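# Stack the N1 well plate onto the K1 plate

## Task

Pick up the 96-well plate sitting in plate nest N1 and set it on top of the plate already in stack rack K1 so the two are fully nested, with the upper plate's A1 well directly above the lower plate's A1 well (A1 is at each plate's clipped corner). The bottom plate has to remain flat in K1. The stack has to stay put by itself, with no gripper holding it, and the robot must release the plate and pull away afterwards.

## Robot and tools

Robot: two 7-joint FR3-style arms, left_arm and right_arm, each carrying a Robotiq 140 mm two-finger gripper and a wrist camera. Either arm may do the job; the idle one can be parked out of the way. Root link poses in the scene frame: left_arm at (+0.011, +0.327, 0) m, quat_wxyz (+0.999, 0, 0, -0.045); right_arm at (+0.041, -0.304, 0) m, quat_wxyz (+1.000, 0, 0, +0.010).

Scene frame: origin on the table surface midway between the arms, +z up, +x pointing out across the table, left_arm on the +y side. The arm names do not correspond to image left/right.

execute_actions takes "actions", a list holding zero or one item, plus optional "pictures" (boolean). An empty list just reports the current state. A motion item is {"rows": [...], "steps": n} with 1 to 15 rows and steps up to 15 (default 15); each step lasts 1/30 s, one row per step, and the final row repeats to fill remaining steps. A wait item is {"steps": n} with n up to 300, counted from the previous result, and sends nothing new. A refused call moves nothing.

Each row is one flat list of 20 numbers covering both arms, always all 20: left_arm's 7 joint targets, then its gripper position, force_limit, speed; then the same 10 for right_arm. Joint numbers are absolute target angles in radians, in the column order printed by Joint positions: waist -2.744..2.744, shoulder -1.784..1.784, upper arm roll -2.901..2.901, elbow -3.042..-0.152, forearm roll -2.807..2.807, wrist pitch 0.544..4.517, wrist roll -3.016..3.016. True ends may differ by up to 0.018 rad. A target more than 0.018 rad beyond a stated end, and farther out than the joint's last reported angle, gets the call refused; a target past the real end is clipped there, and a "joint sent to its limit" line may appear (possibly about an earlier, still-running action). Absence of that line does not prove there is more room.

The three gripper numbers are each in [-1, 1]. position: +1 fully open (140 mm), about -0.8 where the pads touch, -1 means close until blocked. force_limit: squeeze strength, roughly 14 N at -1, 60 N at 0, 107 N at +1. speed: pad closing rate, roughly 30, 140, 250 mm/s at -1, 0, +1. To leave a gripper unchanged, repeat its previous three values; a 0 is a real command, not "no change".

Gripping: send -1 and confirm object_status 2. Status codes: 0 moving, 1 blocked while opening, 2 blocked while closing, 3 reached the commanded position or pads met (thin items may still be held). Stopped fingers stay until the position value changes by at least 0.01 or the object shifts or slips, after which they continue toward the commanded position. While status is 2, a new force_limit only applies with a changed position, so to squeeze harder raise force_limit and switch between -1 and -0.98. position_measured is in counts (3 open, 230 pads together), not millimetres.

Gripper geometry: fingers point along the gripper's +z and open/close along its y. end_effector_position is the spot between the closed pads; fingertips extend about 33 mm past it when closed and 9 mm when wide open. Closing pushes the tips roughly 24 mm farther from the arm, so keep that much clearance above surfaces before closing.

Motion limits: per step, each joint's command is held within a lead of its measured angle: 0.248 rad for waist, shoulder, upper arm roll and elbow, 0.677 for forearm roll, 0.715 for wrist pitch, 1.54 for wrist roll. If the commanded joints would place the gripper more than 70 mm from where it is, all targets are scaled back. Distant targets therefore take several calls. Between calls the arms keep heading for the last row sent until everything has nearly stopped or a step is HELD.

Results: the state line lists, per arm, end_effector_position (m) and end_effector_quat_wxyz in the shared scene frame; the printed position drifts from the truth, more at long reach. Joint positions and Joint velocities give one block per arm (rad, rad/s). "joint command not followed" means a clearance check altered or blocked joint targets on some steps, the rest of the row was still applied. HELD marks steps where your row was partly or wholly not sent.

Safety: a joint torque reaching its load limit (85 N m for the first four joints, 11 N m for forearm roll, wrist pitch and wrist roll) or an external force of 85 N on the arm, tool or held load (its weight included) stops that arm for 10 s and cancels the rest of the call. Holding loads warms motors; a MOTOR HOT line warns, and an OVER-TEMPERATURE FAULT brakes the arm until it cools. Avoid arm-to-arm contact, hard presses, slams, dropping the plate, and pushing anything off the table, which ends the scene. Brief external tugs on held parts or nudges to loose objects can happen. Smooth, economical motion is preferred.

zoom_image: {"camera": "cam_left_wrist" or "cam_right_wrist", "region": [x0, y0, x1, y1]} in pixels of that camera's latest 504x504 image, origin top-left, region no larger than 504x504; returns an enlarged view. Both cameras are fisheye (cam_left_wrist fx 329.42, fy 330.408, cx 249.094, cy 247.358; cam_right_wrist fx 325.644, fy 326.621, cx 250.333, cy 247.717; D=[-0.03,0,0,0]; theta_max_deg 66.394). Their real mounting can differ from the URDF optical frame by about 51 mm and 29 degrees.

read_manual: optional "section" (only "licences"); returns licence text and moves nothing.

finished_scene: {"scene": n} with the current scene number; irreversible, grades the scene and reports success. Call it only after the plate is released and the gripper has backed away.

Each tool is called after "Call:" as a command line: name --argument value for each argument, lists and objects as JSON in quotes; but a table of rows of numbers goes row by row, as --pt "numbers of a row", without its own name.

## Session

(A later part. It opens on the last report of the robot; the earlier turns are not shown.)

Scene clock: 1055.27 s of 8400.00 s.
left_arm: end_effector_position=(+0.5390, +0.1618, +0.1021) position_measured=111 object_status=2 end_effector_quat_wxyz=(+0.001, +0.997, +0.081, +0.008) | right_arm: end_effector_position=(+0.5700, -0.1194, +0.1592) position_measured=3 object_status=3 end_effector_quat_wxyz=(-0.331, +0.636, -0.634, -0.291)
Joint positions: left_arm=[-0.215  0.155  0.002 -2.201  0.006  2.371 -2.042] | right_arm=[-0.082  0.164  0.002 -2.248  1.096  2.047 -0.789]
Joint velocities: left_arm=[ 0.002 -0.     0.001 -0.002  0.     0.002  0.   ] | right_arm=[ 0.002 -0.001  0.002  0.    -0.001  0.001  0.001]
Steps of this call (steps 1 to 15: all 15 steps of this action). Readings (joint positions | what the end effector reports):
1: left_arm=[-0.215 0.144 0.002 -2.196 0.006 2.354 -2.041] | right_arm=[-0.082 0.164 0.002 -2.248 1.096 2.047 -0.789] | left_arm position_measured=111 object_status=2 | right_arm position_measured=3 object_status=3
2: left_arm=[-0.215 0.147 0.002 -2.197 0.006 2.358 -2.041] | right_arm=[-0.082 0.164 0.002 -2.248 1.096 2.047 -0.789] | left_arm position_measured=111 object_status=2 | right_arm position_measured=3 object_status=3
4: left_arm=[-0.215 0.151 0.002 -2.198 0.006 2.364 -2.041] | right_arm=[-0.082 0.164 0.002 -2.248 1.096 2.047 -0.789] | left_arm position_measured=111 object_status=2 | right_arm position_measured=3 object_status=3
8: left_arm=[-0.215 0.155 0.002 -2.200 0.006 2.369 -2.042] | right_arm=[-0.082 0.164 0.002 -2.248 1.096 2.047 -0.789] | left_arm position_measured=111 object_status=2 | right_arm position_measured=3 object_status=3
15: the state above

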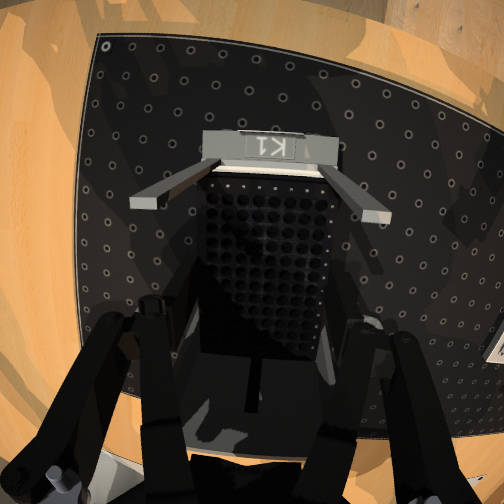

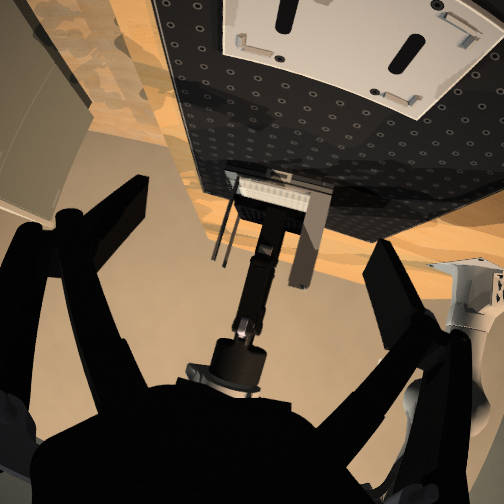

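Call:
execute_actions --actions '[]'

Scene clock: 1080.53 s of 8400.00 s.
left_arm: end_effector_position=(+0.5390, +0.1618, +0.1020) position_measured=111 object_status=2 end_effector_quat_wxyz=(+0.001, +0.997, +0.081, +0.008) | right_arm: end_effector_position=(+0.5700, -0.1194, +0.1592) position_measured=3 object_status=3 end_effector_quat_wxyz=(-0.331, +0.636, -0.634, -0.291)
Joint positions: left_arm=[-0.215  0.155  0.002 -2.201  0.006  2.371 -2.042] | right_arm=[-0.082  0.164  0.002 -2.248  1.096  2.047 -0.789]
Joint velocities: left_arm=[-0.    -0.001 -0.001 -0.002  0.001 -0.001 -0.001] | right_arm=[ 0.001 -0.     0.     0.     0.     0.     0.   ]
Steps of this call (steps 1 to 15: the robot went on to your last target; steps 16 to 90: nothing new was sent; then 22.27 s passed at rest). Readings (joint positions | what the end effector reports):
1: left_arm=[-0.215 0.155 0.002 -2.201 0.006 2.371 -2.042] | right_arm=[-0.082 0.164 0.002 -2.248 1.096 2.047 -0.789] | left_arm position_measured=111 object_status=2 | right_arm position_measured=3 object_status=3
2: left_arm=[-0.215 0.155 0.002 -2.201 0.006 2.371 -2.042] | right_arm=[-0.082 0.164 0.002 -2.248 1.096 2.047 -0.789] | left_arm position_measured=111 object_status=2 | right_arm position_measured=3 object_status=3
4: left_arm=[-0.215 0.155 0.002 -2.201 0.006 2.371 -2.042] | right_arm=[-0.082 0.164 0.002 -2.248 1.096 2.047 -0.789] | left_arm position_measured=111 object_status=2 | right_arm position_measured=3 object_status=3
8: left_arm=[-0.215 0.155 0.002 -2.201 0.006 2.371 -2.042] | right_arm=[-0.082 0.164 0.002 -2.248 1.096 2.047 -0.789] | left_arm position_measured=111 object_status=2 | right_arm position_measured=3 object_status=3
90: the state above
All arms were judged still, so your last target was given up. Only a new action makes them travel on or press farther. Fingers that are still opening or closing keep moving.

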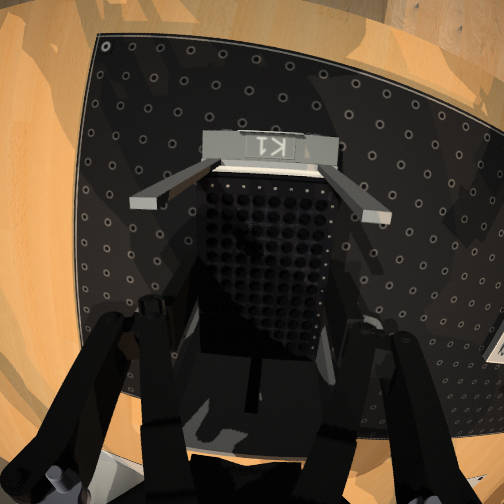

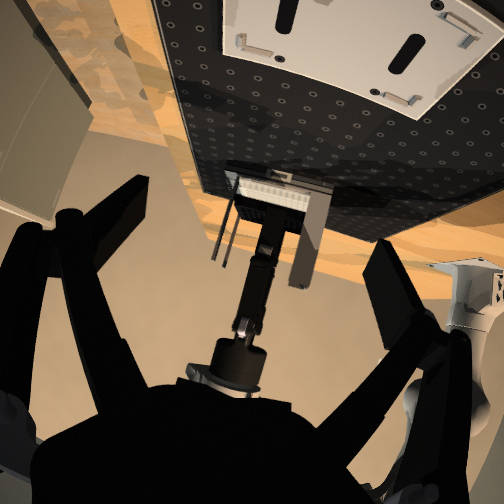

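Call:
execute_actions --actions '[{"rows":[[-0.2152,0.1570,0.001,-2.2024,0.006,2.3781,-2.0505,-1,0,-0.6,-0.08,0.163,0,-2.25,1.1,2.05,-0.783,1,0,0],[-0.2150,0.1575,0.001,-2.2025,0.006,2.3794,-2.051,-1,0,-0.6,-0.08,0.163,0,-2.25,1.1,2.05,-0.783,1,0,0],[-0.2148,0.1582,0.001,-2.2028,0.006,2.3810,-2.0515,-1,0,-0.6,-0.08,0.163,0,-2.25,1.1,2.05,-0.783,1,0,0],[-0.2146,0.1592,0.001,-2.2031,0.006,2.3828,-2.052,-1,0,-0.6,-0.08,0.163,0,-2.25,1.1,2.05,-0.783,1,0,0],[-0.2144,0.1604,0.001,-2.2035,0.006,2.3848,-2.0525,-1,0,-0.6,-0.08,0.163,0,-2.25,1.1,2.05,-0.783,1,0,0],[-0.2142,0.1618,0.001,-2.2039,0.006,2.3867,-2.053,-1,0,-0.6,-0.08,0.163,0,-2.25,1.1,2.05,-0.783,1,0,0],[-0.2140,0.1632,0.001,-2.2044,0.006,2.3887,-2.053,-1,0,-0.6,-0.08,0.163,0,-2.25,1.1,2.05,-0.783,1,0,0],[-0.2140,0.1647,0.001,-2.2049,0.006,2.3905,-2.053,-1,0,-0.6,-0.08,0.163,0,-2.25,1.1,2.05,-0.783,1,0,0],[-0.2140,0.1662,0.001,-2.2054,0.006,2.3921,-2.053,-1,0,-0.6,-0.08,0.163,0,-2.25,1.1,2.05,-0.783,1,0,0],[-0.2140,0.1675,0.001,-2.2058,0.006,2.3934,-2.053,-1,0,-0.6,-0.08,0.163,0,-2.25,1.1,2.05,-0.783,1,0,0],[-0.2140,0.1687,0.001,-2.2062,0.006,2.3944,-2.053,-1,0,-0.6,-0.08,0.163,0,-2.25,1.1,2.05,-0.783,1,0,0],[-0.2140,0.1697,0.001,-2.2066,0.006,2.3950,-2.053,-1,0,-0.6,-0.08,0.163,0,-2.25,1.1,2.05,-0.783,1,0,0],[-0.2140,0.1704,0.001,-2.2068,0.006,2.3952,-2.053,-1,0,-0.6,-0.08,0.163,0,-2.25,1.1,2.05,-0.783,1,0,0],[-0.2140,0.1709,0.001,-2.2070,0.006,2.3952,-2.053,-1,0,-0.6,-0.08,0.163,0,-2.25,1.1,2.05,-0.783,1,0,0],[-0.2140,0.1710,0.001,-2.2070,0.006,2.3952,-2.053,-1,0,-0.6,-0.08,0.163,0,-2.25,1.1,2.05,-0.783,1,0,0]],"steps":15}]' --pictures false

Call:
execute_actions --actions '[{"steps":12}]'

Call:
zoom_image --camera "cam_right_wrist" --region '[215, 160, 345, 240]'

Call:
zoom_image --camera "cam_left_wrist" --region '[185, 130, 365, 220]'

Scene clock: 1114.00 s of 8400.00 s.
left_arm: end_effector_position=(+0.5390, +0.1621, +0.0943) position_measured=111 object_status=2 end_effector_quat_wxyz=(+0.001, +0.997, +0.083, +0.007) | right_arm: end_effector_position=(+0.5700, -0.1194, +0.1592) position_measured=3 object_status=3 end_effector_quat_wxyz=(-0.331, +0.636, -0.634, -0.291)
Joint positions: left_arm=[-0.215  0.169  0.002 -2.205  0.006  2.388 -2.044] | right_arm=[-0.082  0.164  0.002 -2.248  1.096  2.047 -0.789]
Joint velocities: left_arm=[-0.     0.022 -0.    -0.004 -0.001  0.027 -0.006] | right_arm=[ 0.001 -0.001  0.001 -0.001  0.002 -0.    -0.   ]
Steps of this call (steps 1 to 90: nothing new was sent; then 29.97 s passed at rest; steps 91 to 105: all 15 steps of this action). Readings (joint positions | what the end effector reports):
91: left_arm=[-0.215 0.155 0.002 -2.201 0.006 2.372 -2.042] | right_arm=[-0.082 0.164 0.002 -2.248 1.096 2.047 -0.789] | left_arm position_measured=111 object_status=2 | right_arm position_measured=3 object_status=3
92: left_arm=[-0.215 0.156 0.002 -2.201 0.006 2.372 -2.042] | right_arm=[-0.082 0.164 0.002 -2.248 1.096 2.047 -0.789] | left_arm position_measured=111 object_status=2 | right_arm position_measured=3 object_status=3
94: left_arm=[-0.215 0.156 0.002 -2.201 0.006 2.373 -2.042] | right_arm=[-0.082 0.164 0.002 -2.248 1.096 2.047 -0.789] | left_arm position_measured=111 object_status=2 | right_arm position_measured=3 object_status=3
98: left_arm=[-0.215 0.160 0.002 -2.202 0.006 2.379 -2.042] | right_arm=[-0.082 0.164 0.002 -2.248 1.096 2.047 -0.789] | left_arm position_measured=111 object_status=2 | right_arm position_measured=3 object_status=3
105: the state above

Scene clock: 1114.40 s of 8400.00 s.
left_arm: end_effector_position=(+0.5392, +0.1621, +0.0936) position_measured=111 object_status=2 end_effector_quat_wxyz=(+0.001, +0.997, +0.083, +0.008) | right_arm: end_effector_position=(+0.5700, -0.1194, +0.1592) position_measured=3 object_status=3 end_effector_quat_wxyz=(-0.331, +0.636, -0.634, -0.291)
Joint positions: left_arm=[-0.215  0.17   0.002 -2.206  0.006  2.391 -2.045] | right_arm=[-0.082  0.164  0.002 -2.248  1.096  2.047 -0.789]
Joint velocities: left_arm=[-0.     0.     0.001 -0.001  0.     0.     0.001] | right_arm=[ 0.001 -0.    -0.     0.    -0.002  0.     0.   ]
Steps of this call (steps 1 to 12: the robot went on to your last target). Readings (joint positions | what the end effector reports):
1: left_arm=[-0.215 0.170 0.002 -2.205 0.006 2.389 -2.044] | right_arm=[-0.082 0.164 0.002 -2.248 1.096 2.047 -0.789] | left_arm position_measured=111 object_status=2 | right_arm position_measured=3 object_status=3
2: left_arm=[-0.215 0.170 0.002 -2.205 0.006 2.390 -2.044] | right_arm=[-0.082 0.164 0.002 -2.248 1.096 2.047 -0.789] | left_arm position_measured=111 object_status=2 | right_arm position_measured=3 object_status=3
4: left_arm=[-0.215 0.170 0.002 -2.205 0.006 2.390 -2.044] | right_arm=[-0.082 0.164 0.002 -2.248 1.096 2.047 -0.789] | left_arm position_measured=111 object_status=2 | right_arm position_measured=3 object_status=3
8: left_arm=[-0.215 0.170 0.002 -2.206 0.006 2.391 -2.045] | right_arm=[-0.082 0.164 0.002 -2.248 1.096 2.047 -0.789] | left_arm position_measured=111 object_status=2 | right_arm position_measured=3 object_status=3
12: the state above

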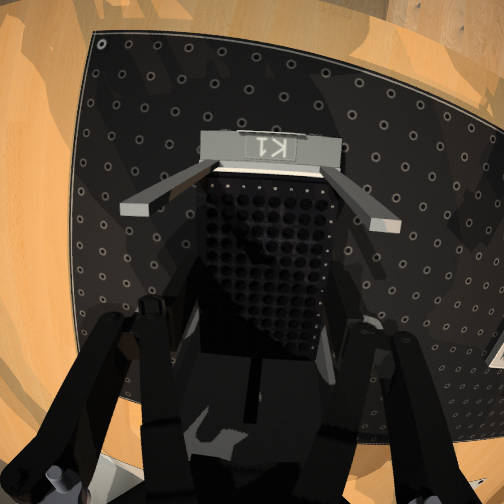

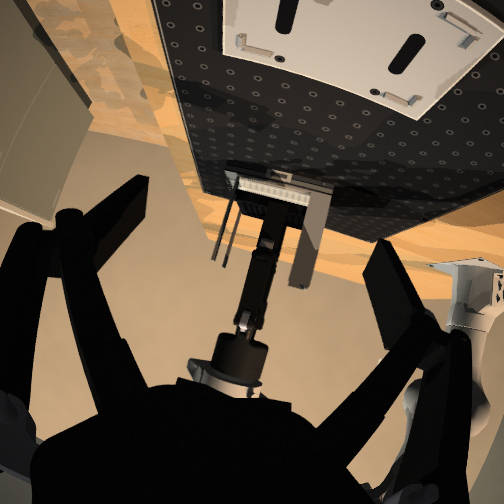

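Region (215, 160, 345, 240) of cam_right_wrist's 504x504 image, scaled by 3.877, with more detail than that image has; it fills the top 310 rows of this view, and the rest is white.

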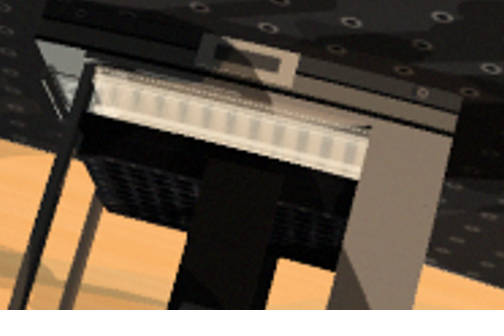

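Region (185, 130, 365, 220) of cam_left_wrist's 504x504 image, scaled by 2.800, with more detail than that image has.

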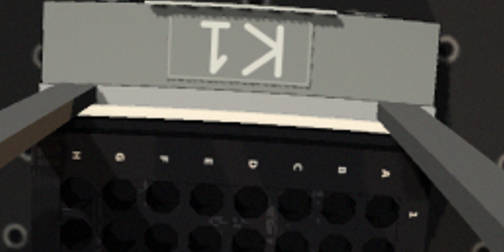

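Call:
execute_actions --actions '[{"rows":[[-0.2140,0.1713,0.001,-2.2071,0.006,2.3965,-2.053,-1,0,-0.6,-0.08,0.163,0,-2.25,1.1,2.05,-0.783,1,0,0],[-0.2140,0.1718,0.001,-2.2072,0.006,2.3976,-2.053,-1,0,-0.6,-0.08,0.163,0,-2.25,1.1,2.05,-0.783,1,0,0],[-0.2140,0.1725,0.001,-2.2074,0.006,2.3987,-2.053,-1,0,-0.6,-0.08,0.163,0,-2.25,1.1,2.05,-0.783,1,0,0],[-0.2140,0.1732,0.001,-2.2077,0.006,2.3997,-2.053,-1,0,-0.6,-0.08,0.163,0,-2.25,1.1,2.05,-0.783,1,0,0],[-0.2140,0.1739,0.001,-2.2079,0.006,2.4006,-2.053,-1,0,-0.6,-0.08,0.163,0,-2.25,1.1,2.05,-0.783,1,0,0],[-0.2140,0.1746,0.001,-2.2081,0.006,2.4015,-2.053,-1,0,-0.6,-0.08,0.163,0,-2.25,1.1,2.05,-0.783,1,0,0],[-0.2140,0.1753,0.001,-2.2083,0.006,2.4024,-2.053,-1,0,-0.6,-0.08,0.163,0,-2.25,1.1,2.05,-0.783,1,0,0],[-0.2140,0.1760,0.001,-2.2085,0.006,2.4033,-2.053,-1,0,-0.6,-0.08,0.163,0,-2.25,1.1,2.05,-0.783,1,0,0],[-0.2140,0.1767,0.001,-2.2087,0.006,2.4042,-2.053,-1,0,-0.6,-0.08,0.163,0,-2.25,1.1,2.05,-0.783,1,0,0],[-0.2140,0.1774,0.001,-2.2089,0.006,2.4051,-2.053,-1,0,-0.6,-0.08,0.163,0,-2.25,1.1,2.05,-0.783,1,0,0],[-0.2140,0.1781,0.001,-2.2091,0.006,2.4060,-2.053,-1,0,-0.6,-0.08,0.163,0,-2.25,1.1,2.05,-0.783,1,0,0],[-0.2140,0.1788,0.001,-2.2093,0.006,2.4068,-2.053,-1,0,-0.6,-0.08,0.163,0,-2.25,1.1,2.05,-0.783,1,0,0],[-0.2140,0.1795,0.001,-2.2095,0.006,2.4074,-2.053,-1,0,-0.6,-0.08,0.163,0,-2.25,1.1,2.05,-0.783,1,0,0],[-0.2140,0.1801,0.001,-2.2097,0.006,2.4076,-2.053,-1,0,-0.6,-0.08,0.163,0,-2.25,1.1,2.05,-0.783,1,0,0],[-0.2140,0.1805,0.001,-2.2098,0.006,2.4076,-2.053,-1,0,-0.6,-0.08,0.163,0,-2.25,1.1,2.05,-0.783,1,0,0]],"steps":15}]' --pictures false

Call:
execute_actions --actions '[{"steps":12}]'

Call:
zoom_image --camera "cam_right_wrist" --region '[215, 160, 345, 240]'

Scene clock: 1141.20 s of 8400.00 s.
left_arm: end_effector_position=(+0.5393, +0.1621, +0.0893) position_measured=111 object_status=2 end_effector_quat_wxyz=(+0.001, +0.997, +0.083, +0.008) | right_arm: end_effector_position=(+0.5700, -0.1194, +0.1592) position_measured=3 object_status=3 end_effector_quat_wxyz=(-0.331, +0.636, -0.634, -0.291)
Joint positions: left_arm=[-0.215  0.178  0.002 -2.208  0.006  2.401 -2.045] | right_arm=[-0.082  0.164  0.002 -2.248  1.096  2.047 -0.789]
Joint velocities: left_arm=[ 0.     0.021 -0.    -0.005 -0.     0.02  -0.002] | right_arm=[ 0.002  0.     0.     0.    -0.     0.    -0.   ]
Steps of this call (steps 1 to 15: the robot went on to your last target; steps 16 to 90: nothing new was sent; then 23.30 s passed at rest; steps 91 to 105: all 15 steps of this action). Readings (joint positions | what the end effector reports):
91: left_arm=[-0.215 0.170 0.002 -2.206 0.006 2.391 -2.045] | right_arm=[-0.082 0.164 0.002 -2.248 1.096 2.047 -0.789] | left_arm position_measured=111 object_status=2 | right_arm position_measured=3 object_status=3
92: left_arm=[-0.215 0.170 0.002 -2.206 0.006 2.391 -2.045] | right_arm=[-0.082 0.164 0.002 -2.248 1.096 2.047 -0.789] | left_arm position_measured=111 object_status=2 | right_arm position_measured=3 object_status=3
94: left_arm=[-0.215 0.171 0.002 -2.206 0.006 2.392 -2.045] | right_arm=[-0.082 0.164 0.002 -2.248 1.096 2.047 -0.789] | left_arm position_measured=111 object_status=2 | right_arm position_measured=3 object_status=3
98: left_arm=[-0.215 0.173 0.002 -2.207 0.006 2.395 -2.045] | right_arm=[-0.082 0.164 0.002 -2.248 1.096 2.047 -0.789] | left_arm position_measured=111 object_status=2 | right_arm position_measured=3 object_status=3
105: the state above

Scene clock: 1141.60 s of 8400.00 s.
left_arm: end_effector_position=(+0.5393, +0.1621, +0.0884) position_measured=111 object_status=2 end_effector_quat_wxyz=(+0.001, +0.997, +0.083, +0.008) | right_arm: end_effector_position=(+0.5700, -0.1194, +0.1592) position_measured=3 object_status=3 end_effector_quat_wxyz=(-0.331, +0.636, -0.634, -0.291)
Joint positions: left_arm=[-0.215  0.18   0.002 -2.209  0.006  2.403 -2.045] | right_arm=[-0.082  0.164  0.002 -2.248  1.096  2.047 -0.789]
Joint velocities: left_arm=[-0.    -0.002 -0.001 -0.001 -0.     0.     0.001] | right_arm=[-0.001  0.     0.001  0.     0.001  0.    -0.001]
Steps of this call (steps 1 to 12: the robot went on to your last target). Readings (joint positions | what the end effector reports):
1: left_arm=[-0.215 0.179 0.002 -2.208 0.006 2.401 -2.045] | right_arm=[-0.082 0.164 0.002 -2.248 1.096 2.047 -0.789] | left_arm position_measured=111 object_status=2 | right_arm position_measured=3 object_status=3
2: left_arm=[-0.215 0.179 0.002 -2.208 0.006 2.402 -2.045] | right_arm=[-0.082 0.164 0.002 -2.248 1.096 2.047 -0.789] | left_arm position_measured=111 object_status=2 | right_arm position_measured=3 object_status=3
4: left_arm=[-0.215 0.180 0.002 -2.208 0.006 2.403 -2.045] | right_arm=[-0.082 0.164 0.002 -2.248 1.096 2.047 -0.789] | left_arm position_measured=111 object_status=2 | right_arm position_measured=3 object_status=3
8: left_arm=[-0.215 0.180 0.002 -2.208 0.006 2.403 -2.045] | right_arm=[-0.082 0.164 0.002 -2.248 1.096 2.047 -0.789] | left_arm position_measured=111 object_status=2 | right_arm position_measured=3 object_status=3
12: the state above

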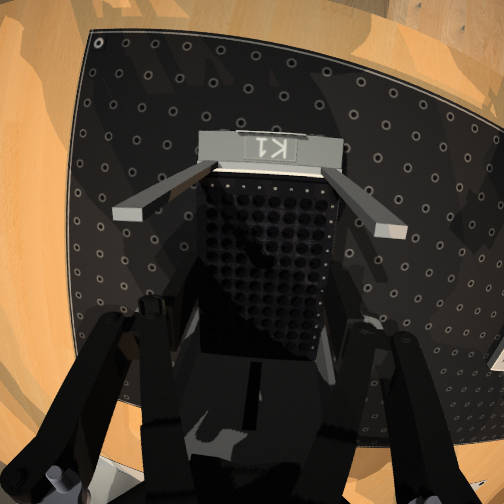

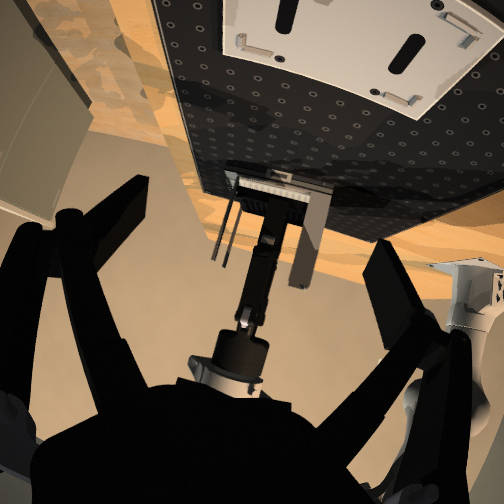

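Region (215, 160, 345, 240) of cam_right_wrist's 504x504 image, scaled by 3.877, with more detail than that image has; it fills the top 310 rows of this view, and the rest is white.

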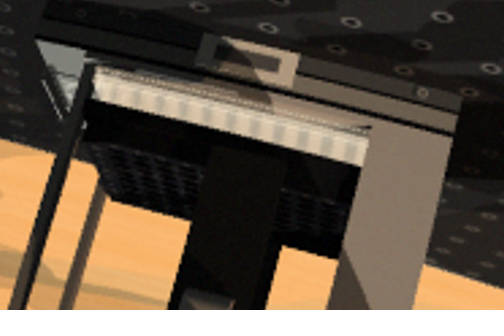

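Call:
execute_actions --actions '[{"rows":[[-0.2140,0.1809,0.001,-2.2099,0.006,2.4086,-2.053,-1,0,-0.6,-0.08,0.163,0,-2.25,1.1,2.05,-0.783,1,0,0],[-0.2140,0.1812,0.001,-2.2100,0.006,2.4093,-2.053,-1,0,-0.6,-0.08,0.163,0,-2.25,1.1,2.05,-0.783,1,0,0],[-0.2140,0.1816,0.001,-2.2101,0.006,2.4099,-2.053,-1,0,-0.6,-0.08,0.163,0,-2.25,1.1,2.05,-0.783,1,0,0],[-0.2140,0.1820,0.001,-2.2102,0.006,2.4104,-2.053,-1,0,-0.6,-0.08,0.163,0,-2.25,1.1,2.05,-0.783,1,0,0],[-0.2140,0.1823,0.001,-2.2103,0.006,2.4109,-2.053,-1,0,-0.6,-0.08,0.163,0,-2.25,1.1,2.05,-0.783,1,0,0],[-0.2140,0.1827,0.001,-2.2104,0.006,2.4114,-2.053,-1,0,-0.6,-0.08,0.163,0,-2.25,1.1,2.05,-0.783,1,0,0],[-0.2140,0.1831,0.001,-2.2105,0.006,2.4118,-2.053,-1,0,-0.6,-0.08,0.163,0,-2.25,1.1,2.05,-0.783,1,0,0],[-0.2140,0.1834,0.001,-2.2106,0.006,2.4123,-2.053,-1,0,-0.6,-0.08,0.163,0,-2.25,1.1,2.05,-0.783,1,0,0],[-0.2140,0.1838,0.001,-2.2107,0.006,2.4128,-2.053,-1,0,-0.6,-0.08,0.163,0,-2.25,1.1,2.05,-0.783,1,0,0],[-0.2140,0.1842,0.001,-2.2108,0.006,2.4132,-2.053,-1,0,-0.6,-0.08,0.163,0,-2.25,1.1,2.05,-0.783,1,0,0],[-0.2140,0.1845,0.001,-2.2109,0.006,2.4137,-2.053,-1,0,-0.6,-0.08,0.163,0,-2.25,1.1,2.05,-0.783,1,0,0],[-0.2140,0.1849,0.001,-2.2110,0.006,2.4142,-2.053,-1,0,-0.6,-0.08,0.163,0,-2.25,1.1,2.05,-0.783,1,0,0],[-0.2140,0.1853,0.001,-2.2111,0.006,2.4147,-2.053,-1,0,-0.6,-0.08,0.163,0,-2.25,1.1,2.05,-0.783,1,0,0],[-0.2140,0.1857,0.001,-2.2112,0.006,2.4147,-2.053,-1,0,-0.6,-0.08,0.163,0,-2.25,1.1,2.05,-0.783,1,0,0],[-0.2140,0.1860,0.001,-2.2113,0.006,2.4147,-2.053,-1,0,-0.6,-0.08,0.163,0,-2.25,1.1,2.05,-0.783,1,0,0]],"steps":15}]' --pictures false

Call:
execute_actions --actions '[{"steps":12}]'

Call:
zoom_image --camera "cam_right_wrist" --region '[215, 160, 345, 240]'

Scene clock: 1179.17 s of 8400.00 s.
left_arm: end_effector_position=(+0.5395, +0.1621, +0.0873) position_measured=111 object_status=2 end_effector_quat_wxyz=(+0.001, +0.997, +0.083, +0.008) | right_arm: end_effector_position=(+0.5700, -0.1194, +0.1592) position_measured=3 object_status=3 end_effector_quat_wxyz=(-0.331, +0.636, -0.634, -0.291)
Joint positions: left_arm=[-0.214  0.182  0.002 -2.209  0.006  2.407 -2.045] | right_arm=[-0.082  0.164  0.002 -2.248  1.096  2.047 -0.789]
Joint velocities: left_arm=[-0.001 -0.    -0.002 -0.001 -0.001  0.     0.   ] | right_arm=[-0.    -0.     0.     0.    -0.001 -0.    -0.002]
Steps of this call (steps 1 to 15: the robot went on to your last target; steps 16 to 90: nothing new was sent; then 34.07 s passed at rest; steps 91 to 105: all 15 steps of this action). Readings (joint positions | what the end effector reports):
91: left_arm=[-0.215 0.180 0.002 -2.209 0.006 2.403 -2.045] | right_arm=[-0.082 0.164 0.002 -2.248 1.096 2.047 -0.789] | left_arm position_measured=111 object_status=2 | right_arm position_measured=3 object_status=3
92: left_arm=[-0.215 0.180 0.002 -2.209 0.006 2.404 -2.045] | right_arm=[-0.082 0.164 0.002 -2.248 1.096 2.047 -0.789] | left_arm position_measured=111 object_status=2 | right_arm position_measured=3 object_status=3
94: left_arm=[-0.214 0.180 0.002 -2.209 0.006 2.404 -2.045] | right_arm=[-0.082 0.164 0.002 -2.248 1.096 2.047 -0.789] | left_arm position_measured=111 object_status=2 | right_arm position_measured=3 object_status=3
98: left_arm=[-0.214 0.181 0.002 -2.209 0.006 2.405 -2.045] | right_arm=[-0.082 0.164 0.002 -2.248 1.096 2.047 -0.789] | left_arm position_measured=111 object_status=2 | right_arm position_measured=3 object_status=3
105: the state above

Scene clock: 1179.57 s of 8400.00 s.
left_arm: end_effector_position=(+0.5395, +0.1621, +0.0873) position_measured=111 object_status=2 end_effector_quat_wxyz=(+0.001, +0.997, +0.083, +0.008) | right_arm: end_effector_position=(+0.5700, -0.1194, +0.1592) position_measured=3 object_status=3 end_effector_quat_wxyz=(-0.331, +0.636, -0.634, -0.291)
Joint positions: left_arm=[-0.214  0.182  0.002 -2.209  0.006  2.407 -2.045] | right_arm=[-0.082  0.164  0.002 -2.248  1.096  2.047 -0.789]
Joint velocities: left_arm=[0.001 0.    0.001 0.001 0.002 0.001 0.001] | right_arm=[ 0.     0.    -0.002  0.     0.     0.     0.   ]
Steps of this call (steps 1 to 12: the robot went on to your last target). Readings (joint positions | what the end effector reports):
1: left_arm=[-0.214 0.182 0.002 -2.209 0.006 2.407 -2.045] | right_arm=[-0.082 0.164 0.002 -2.248 1.096 2.047 -0.789] | left_arm position_measured=111 object_status=2 | right_arm position_measured=3 object_status=3
2: left_arm=[-0.214 0.182 0.002 -2.209 0.006 2.407 -2.045] | right_arm=[-0.082 0.164 0.002 -2.248 1.096 2.047 -0.789] | left_arm position_measured=111 object_status=2 | right_arm position_measured=3 object_status=3
4: left_arm=[-0.214 0.182 0.002 -2.209 0.006 2.407 -2.045] | right_arm=[-0.082 0.164 0.002 -2.248 1.096 2.047 -0.789] | left_arm position_measured=111 object_status=2 | right_arm position_measured=3 object_status=3
8: left_arm=[-0.214 0.182 0.002 -2.209 0.006 2.407 -2.045] | right_arm=[-0.082 0.164 0.002 -2.248 1.096 2.047 -0.789] | left_arm position_measured=111 object_status=2 | right_arm position_measured=3 object_status=3
12: the state above

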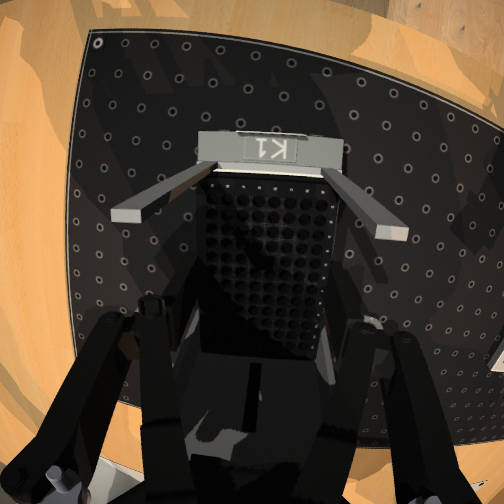

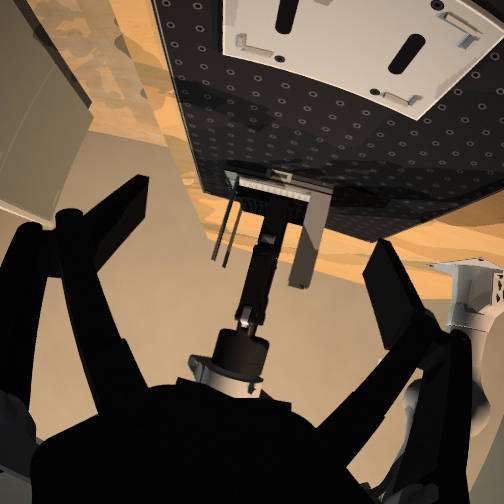

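Region (215, 160, 345, 240) of cam_right_wrist's 504x504 image, scaled by 3.877, with more detail than that image has; it fills the top 310 rows of this view, and the rest is white.

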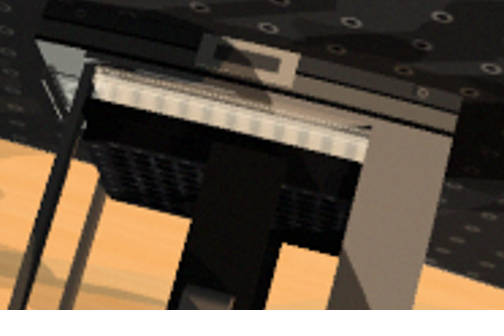

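Call:
zoom_image --camera "cam_right_wrist" --region '[222, 166, 272, 206]'

Call:
zoom_image --camera "cam_right_wrist" --region '[272, 178, 322, 218]'

Call:
zoom_image --camera "cam_left_wrist" --region '[185, 130, 365, 220]'

Region (222, 166, 272, 206) of cam_right_wrist's 504x504 image, scaled by 10.080, with more detail than that image has; it fills the top 403 rows of this view, and the rest is white.

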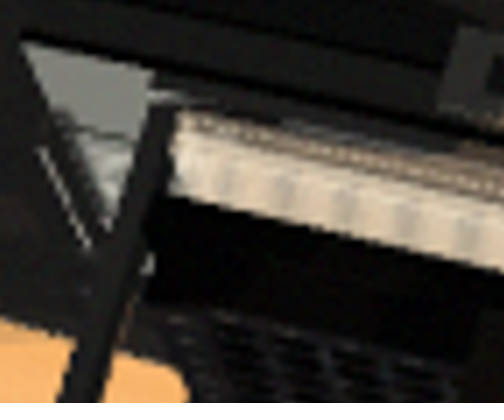

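Region (272, 178, 322, 218) of cam_right_wrist's 504x504 image, scaled by 10.080, with more detail than that image has; it fills the top 403 rows of this view, and the rest is white.

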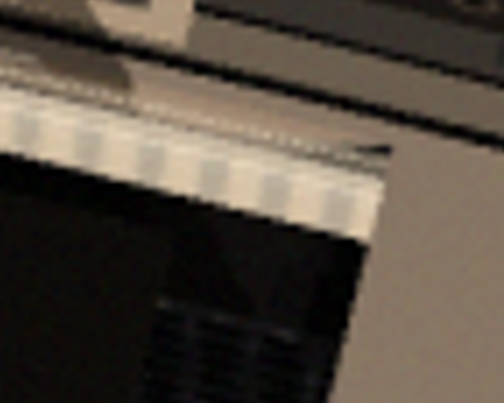

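Region (185, 130, 365, 220) of cam_left_wrist's 504x504 image, scaled by 2.800, with more detail than that image has.

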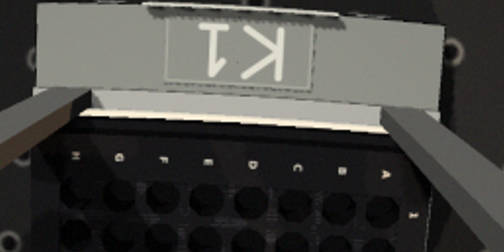

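Call:
zoom_image --camera "cam_left_wrist" --region '[195, 155, 255, 195]'

Call:
zoom_image --camera "cam_left_wrist" --region '[295, 160, 355, 230]'

Region (195, 155, 255, 195) of cam_left_wrist's 504x504 image, scaled by 8.400, with more detail than that image has.

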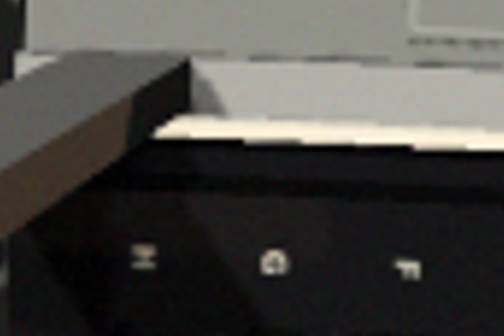

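Region (295, 160, 355, 230) of cam_left_wrist's 504x504 image, scaled by 7.200, with more detail than that image has; it fills the left 432 columns of this view, and the rest is white.

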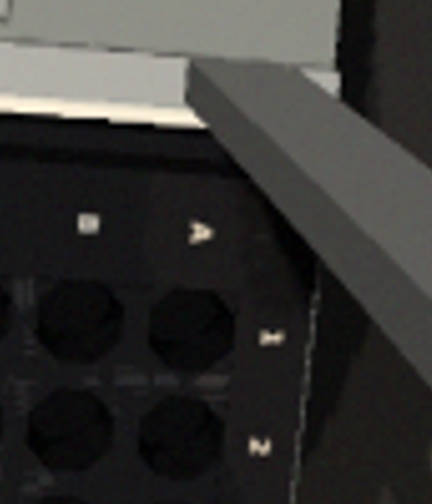

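Call:
execute_actions --actions '[{"rows":[[-0.2140,0.1855,0.001,-2.2112,0.006,2.4125,-2.053,-1,0,-0.6,-0.08,0.163,0,-2.25,1.1,2.05,-0.783,1,0,0],[-0.2140,0.1850,0.001,-2.2111,0.006,2.4105,-2.053,-1,0,-0.6,-0.08,0.163,0,-2.25,1.1,2.05,-0.783,1,0,0],[-0.2140,0.1845,0.001,-2.2110,0.006,2.4085,-2.053,-1,0,-0.6,-0.08,0.163,0,-2.25,1.1,2.05,-0.783,1,0,0],[-0.2140,0.1845,0.001,-2.2110,0.006,2.4070,-2.053,-1,0,-0.6,-0.08,0.163,0,-2.25,1.1,2.05,-0.783,1,0,0],[-0.2140,0.1845,0.001,-2.2110,0.006,2.4055,-2.053,-1,0,-0.6,-0.08,0.163,0,-2.25,1.1,2.05,-0.783,1,0,0],[-0.2140,0.1845,0.001,-2.2110,0.006,2.4045,-2.053,-1,0,-0.6,-0.08,0.163,0,-2.25,1.1,2.05,-0.783,1,0,0],[-0.2140,0.1845,0.001,-2.2110,0.006,2.4038,-2.053,-1,0,-0.6,-0.08,0.163,0,-2.25,1.1,2.05,-0.783,1,0,0],[-0.2140,0.1845,0.001,-2.2110,0.006,2.4031,-2.053,-1,0,-0.6,-0.08,0.163,0,-2.25,1.1,2.05,-0.783,1,0,0],[-0.2140,0.1845,0.001,-2.2110,0.006,2.4024,-2.053,-1,0,-0.6,-0.08,0.163,0,-2.25,1.1,2.05,-0.783,1,0,0],[-0.2140,0.1845,0.001,-2.2110,0.006,2.4017,-2.053,-1,0,-0.6,-0.08,0.163,0,-2.25,1.1,2.05,-0.783,1,0,0],[-0.2140,0.1845,0.001,-2.2110,0.006,2.4010,-2.053,-1,0,-0.6,-0.08,0.163,0,-2.25,1.1,2.05,-0.783,1,0,0],[-0.2140,0.1845,0.001,-2.2110,0.006,2.4003,-2.053,-1,0,-0.6,-0.08,0.163,0,-2.25,1.1,2.05,-0.783,1,0,0],[-0.2140,0.1845,0.001,-2.2110,0.006,2.3996,-2.053,-1,0,-0.6,-0.08,0.163,0,-2.25,1.1,2.05,-0.783,1,0,0],[-0.2140,0.1845,0.001,-2.2110,0.006,2.3990,-2.053,-1,0,-0.6,-0.08,0.163,0,-2.25,1.1,2.05,-0.783,1,0,0]],"steps":15}]' --pictures false

Call:
execute_actions --actions '[{"steps":12}]'

Call:
zoom_image --camera "cam_left_wrist" --region '[185, 130, 365, 220]'

Call:
zoom_image --camera "cam_right_wrist" --region '[215, 160, 345, 240]'

Scene clock: 1252.77 s of 8400.00 s.
left_arm: end_effector_position=(+0.5395, +0.1621, +0.0873) position_measured=111 object_status=2 end_effector_quat_wxyz=(+0.001, +0.997, +0.083, +0.008) | right_arm: end_effector_position=(+0.5700, -0.1194, +0.1592) position_measured=3 object_status=3 end_effector_quat_wxyz=(-0.331, +0.636, -0.634, -0.291)
Joint positions: left_arm=[-0.214  0.182  0.002 -2.209  0.006  2.407 -2.045] | right_arm=[-0.082  0.164  0.002 -2.248  1.096  2.047 -0.789]
Joint velocities: left_arm=[ 0.001 -0.    -0.001 -0.    -0.001 -0.001  0.001] | right_arm=[-0.001  0.001 -0.001  0.    -0.001  0.001  0.   ]
Steps of this call (steps 1 to 15: the robot went on to your last target; steps 16 to 90: nothing new was sent; then 69.70 s passed at rest; steps 91 to 105: all 15 steps of this action). Readings (joint positions | what the end effector reports):
91: left_arm=[-0.214 0.182 0.002 -2.209 0.006 2.407 -2.045] | right_arm=[-0.082 0.164 0.002 -2.248 1.096 2.047 -0.789] | left_arm position_measured=111 object_status=2 | right_arm position_measured=3 object_status=3
92: left_arm=[-0.214 0.182 0.002 -2.209 0.006 2.407 -2.045] | right_arm=[-0.082 0.164 0.002 -2.248 1.096 2.047 -0.789] | left_arm position_measured=111 object_status=2 | right_arm position_measured=3 object_status=3
94: left_arm=[-0.214 0.182 0.002 -2.209 0.006 2.407 -2.045] | right_arm=[-0.082 0.164 0.002 -2.248 1.096 2.047 -0.789] | left_arm position_measured=111 object_status=2 | right_arm position_measured=3 object_status=3
98: left_arm=[-0.214 0.182 0.002 -2.209 0.006 2.407 -2.045] | right_arm=[-0.082 0.164 0.002 -2.248 1.096 2.047 -0.789] | left_arm position_measured=111 object_status=2 | right_arm position_measured=3 object_status=3
105: the state above

Scene clock: 1253.17 s of 8400.00 s.
left_arm: end_effector_position=(+0.5395, +0.1621, +0.0873) position_measured=111 object_status=2 end_effector_quat_wxyz=(+0.001, +0.997, +0.083, +0.008) | right_arm: end_effector_position=(+0.5700, -0.1194, +0.1592) position_measured=3 object_status=3 end_effector_quat_wxyz=(-0.331, +0.636, -0.634, -0.291)
Joint positions: left_arm=[-0.214  0.182  0.002 -2.209  0.006  2.406 -2.045] | right_arm=[-0.082  0.164  0.002 -2.248  1.096  2.047 -0.789]
Joint velocities: left_arm=[ 0.    -0.001  0.001 -0.    -0.    -0.    -0.002] | right_arm=[ 0.001 -0.    -0.001 -0.001  0.001 -0.    -0.001]
Steps of this call (steps 1 to 12: the robot went on to your last target). Readings (joint positions | what the end effector reports):
1: left_arm=[-0.214 0.182 0.002 -2.209 0.006 2.407 -2.045] | right_arm=[-0.082 0.164 0.002 -2.248 1.096 2.047 -0.789] | left_arm position_measured=111 object_status=2 | right_arm position_measured=3 object_status=3
2: left_arm=[-0.214 0.182 0.002 -2.209 0.006 2.406 -2.045] | right_arm=[-0.082 0.164 0.002 -2.248 1.096 2.047 -0.789] | left_arm position_measured=111 object_status=2 | right_arm position_measured=3 object_status=3
4: left_arm=[-0.214 0.182 0.002 -2.209 0.006 2.406 -2.045] | right_arm=[-0.082 0.164 0.002 -2.248 1.096 2.047 -0.789] | left_arm position_measured=111 object_status=2 | right_arm position_measured=3 object_status=3
8: left_arm=[-0.214 0.182 0.002 -2.209 0.006 2.406 -2.045] | right_arm=[-0.082 0.164 0.002 -2.248 1.096 2.047 -0.789] | left_arm position_measured=111 object_status=2 | right_arm position_measured=3 object_status=3
12: the state above

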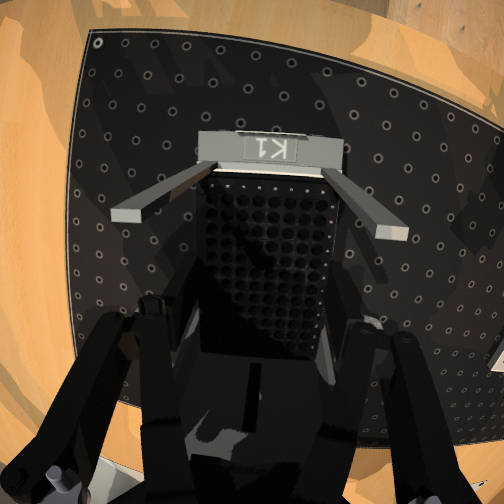

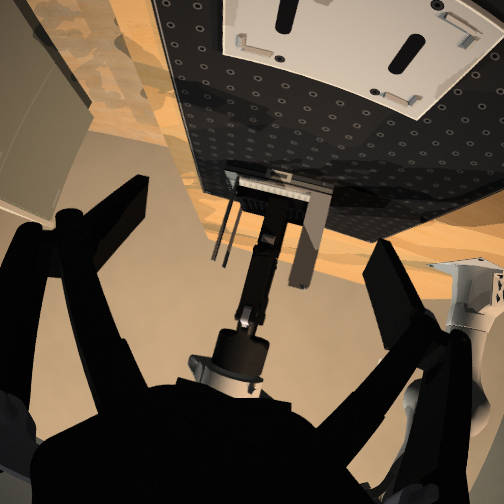

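Region (185, 130, 365, 220) of cam_left_wrist's 504x504 image, scaled by 2.800, with more detail than that image has.

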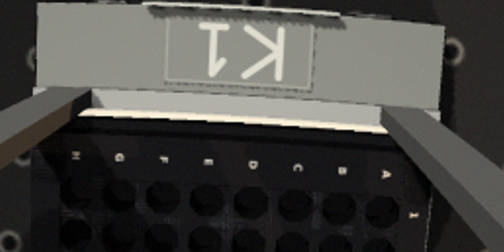

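Region (215, 160, 345, 240) of cam_right_wrist's 504x504 image, scaled by 3.877, with more detail than that image has; it fills the top 310 rows of this view, and the rest is white.

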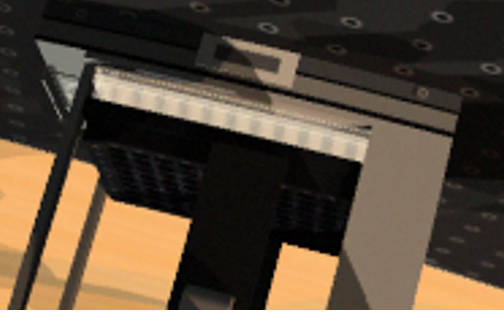

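Call:
execute_actions --actions '[{"rows":[[-0.2140,0.1835,0.001,-2.2105,0.006,2.4005,-2.053,-1,0,-0.6,-0.08,0.163,0,-2.25,1.1,2.05,-0.783,1,0,0],[-0.2140,0.1825,0.001,-2.2100,0.006,2.4010,-2.053,-1,0,-0.6,-0.08,0.163,0,-2.25,1.1,2.05,-0.783,1,0,0],[-0.2140,0.1817,0.001,-2.2095,0.006,2.4010,-2.053,-1,0,-0.6,-0.08,0.163,0,-2.25,1.1,2.05,-0.783,1,0,0],[-0.2140,0.1811,0.001,-2.2090,0.006,2.4010,-2.053,-1,0,-0.6,-0.08,0.163,0,-2.25,1.1,2.05,-0.783,1,0,0],[-0.2140,0.1807,0.001,-2.2090,0.006,2.4010,-2.053,-1,0,-0.6,-0.08,0.163,0,-2.25,1.1,2.05,-0.783,1,0,0],[-0.2140,0.1804,0.001,-2.2090,0.006,2.4010,-2.053,-1,0,-0.6,-0.08,0.163,0,-2.25,1.1,2.05,-0.783,1,0,0],[-0.2140,0.1801,0.001,-2.2090,0.006,2.4010,-2.053,-1,0,-0.6,-0.08,0.163,0,-2.25,1.1,2.05,-0.783,1,0,0],[-0.2140,0.1798,0.001,-2.2090,0.006,2.4010,-2.053,-1,0,-0.6,-0.08,0.163,0,-2.25,1.1,2.05,-0.783,1,0,0],[-0.2140,0.1795,0.001,-2.2090,0.006,2.4010,-2.053,-1,0,-0.6,-0.08,0.163,0,-2.25,1.1,2.05,-0.783,1,0,0]],"steps":15}]' --pictures false

Call:
execute_actions --actions '[{"steps":10}]'

Call:
zoom_image --camera "cam_left_wrist" --region '[185, 130, 365, 220]'

Scene clock: 1278.17 s of 8400.00 s.
left_arm: end_effector_position=(+0.5393, +0.1622, +0.0877) position_measured=111 object_status=2 end_effector_quat_wxyz=(+0.001, +0.996, +0.083, +0.008) | right_arm: end_effector_position=(+0.5700, -0.1194, +0.1592) position_measured=3 object_status=3 end_effector_quat_wxyz=(-0.331, +0.636, -0.634, -0.291)
Joint positions: left_arm=[-0.214  0.181  0.002 -2.209  0.006  2.405 -2.045] | right_arm=[-0.082  0.164  0.002 -2.248  1.096  2.047 -0.789]
Joint velocities: left_arm=[ 0.    -0.002  0.001 -0.     0.    -0.    -0.   ] | right_arm=[-0.001  0.     0.    -0.001  0.001  0.    -0.   ]
Steps of this call (steps 1 to 15: the robot went on to your last target; steps 16 to 90: nothing new was sent; then 21.50 s passed at rest; steps 91 to 105: all 15 steps of this action). Readings (joint positions | what the end effector reports):
91: left_arm=[-0.214 0.182 0.002 -2.209 0.006 2.406 -2.045] | right_arm=[-0.082 0.164 0.002 -2.248 1.096 2.047 -0.789] | left_arm position_measured=111 object_status=2 | right_arm position_measured=3 object_status=3
92: left_arm=[-0.214 0.182 0.002 -2.209 0.006 2.406 -2.045] | right_arm=[-0.082 0.164 0.002 -2.248 1.096 2.047 -0.789] | left_arm position_measured=111 object_status=2 | right_arm position_measured=3 object_status=3
94: left_arm=[-0.214 0.181 0.002 -2.209 0.006 2.406 -2.045] | right_arm=[-0.082 0.164 0.002 -2.248 1.096 2.047 -0.789] | left_arm position_measured=111 object_status=2 | right_arm position_measured=3 object_status=3
98: left_arm=[-0.214 0.181 0.002 -2.209 0.006 2.406 -2.045] | right_arm=[-0.082 0.164 0.002 -2.248 1.096 2.047 -0.789] | left_arm position_measured=111 object_status=2 | right_arm position_measured=3 object_status=3
105: the state above

Scene clock: 1278.50 s of 8400.00 s.
left_arm: end_effector_position=(+0.5392, +0.1622, +0.0877) position_measured=111 object_status=2 end_effector_quat_wxyz=(+0.001, +0.996, +0.083, +0.008) | right_arm: end_effector_position=(+0.5700, -0.1194, +0.1592) position_measured=3 object_status=3 end_effector_quat_wxyz=(-0.331, +0.636, -0.634, -0.291)
Joint positions: left_arm=[-0.214  0.181  0.002 -2.209  0.006  2.405 -2.045] | right_arm=[-0.082  0.164  0.002 -2.248  1.096  2.047 -0.789]
Joint velocities: left_arm=[ 0.     0.001  0.001  0.001  0.001 -0.001  0.   ] | right_arm=[-0.    -0.    -0.    -0.001  0.001 -0.     0.   ]
Steps of this call (steps 1 to 10: the robot went on to your last target). Readings (joint positions | what the end effector reports):
1: left_arm=[-0.214 0.181 0.002 -2.209 0.006 2.405 -2.045] | right_arm=[-0.082 0.164 0.002 -2.248 1.096 2.047 -0.789] | left_arm position_measured=111 object_status=2 | right_arm position_measured=3 object_status=3
2: left_arm=[-0.214 0.181 0.002 -2.209 0.006 2.405 -2.045] | right_arm=[-0.082 0.164 0.002 -2.248 1.096 2.047 -0.789] | left_arm position_measured=111 object_status=2 | right_arm position_measured=3 object_status=3
4: left_arm=[-0.214 0.181 0.002 -2.209 0.006 2.405 -2.045] | right_arm=[-0.082 0.164 0.002 -2.248 1.096 2.047 -0.789] | left_arm position_measured=111 object_status=2 | right_arm position_measured=3 object_status=3
8: left_arm=[-0.214 0.181 0.002 -2.209 0.006 2.405 -2.045] | right_arm=[-0.082 0.164 0.002 -2.248 1.096 2.047 -0.789] | left_arm position_measured=111 object_status=2 | right_arm position_measured=3 object_status=3
10: the state above

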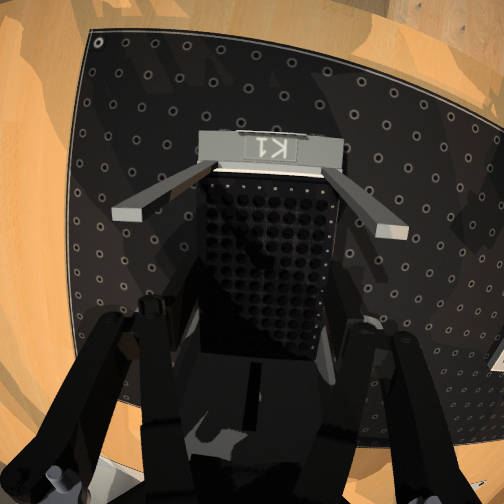

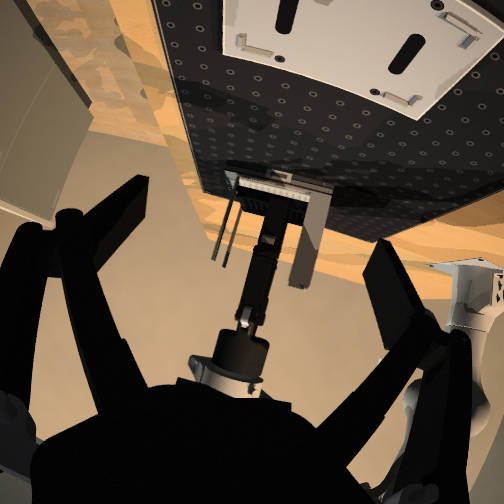

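Region (185, 130, 365, 220) of cam_left_wrist's 504x504 image, scaled by 2.800, with more detail than that image has.

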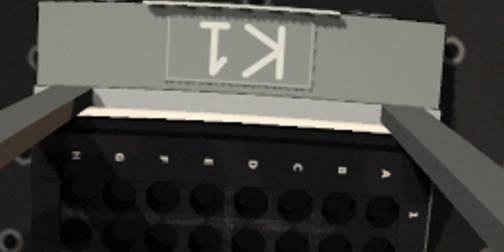

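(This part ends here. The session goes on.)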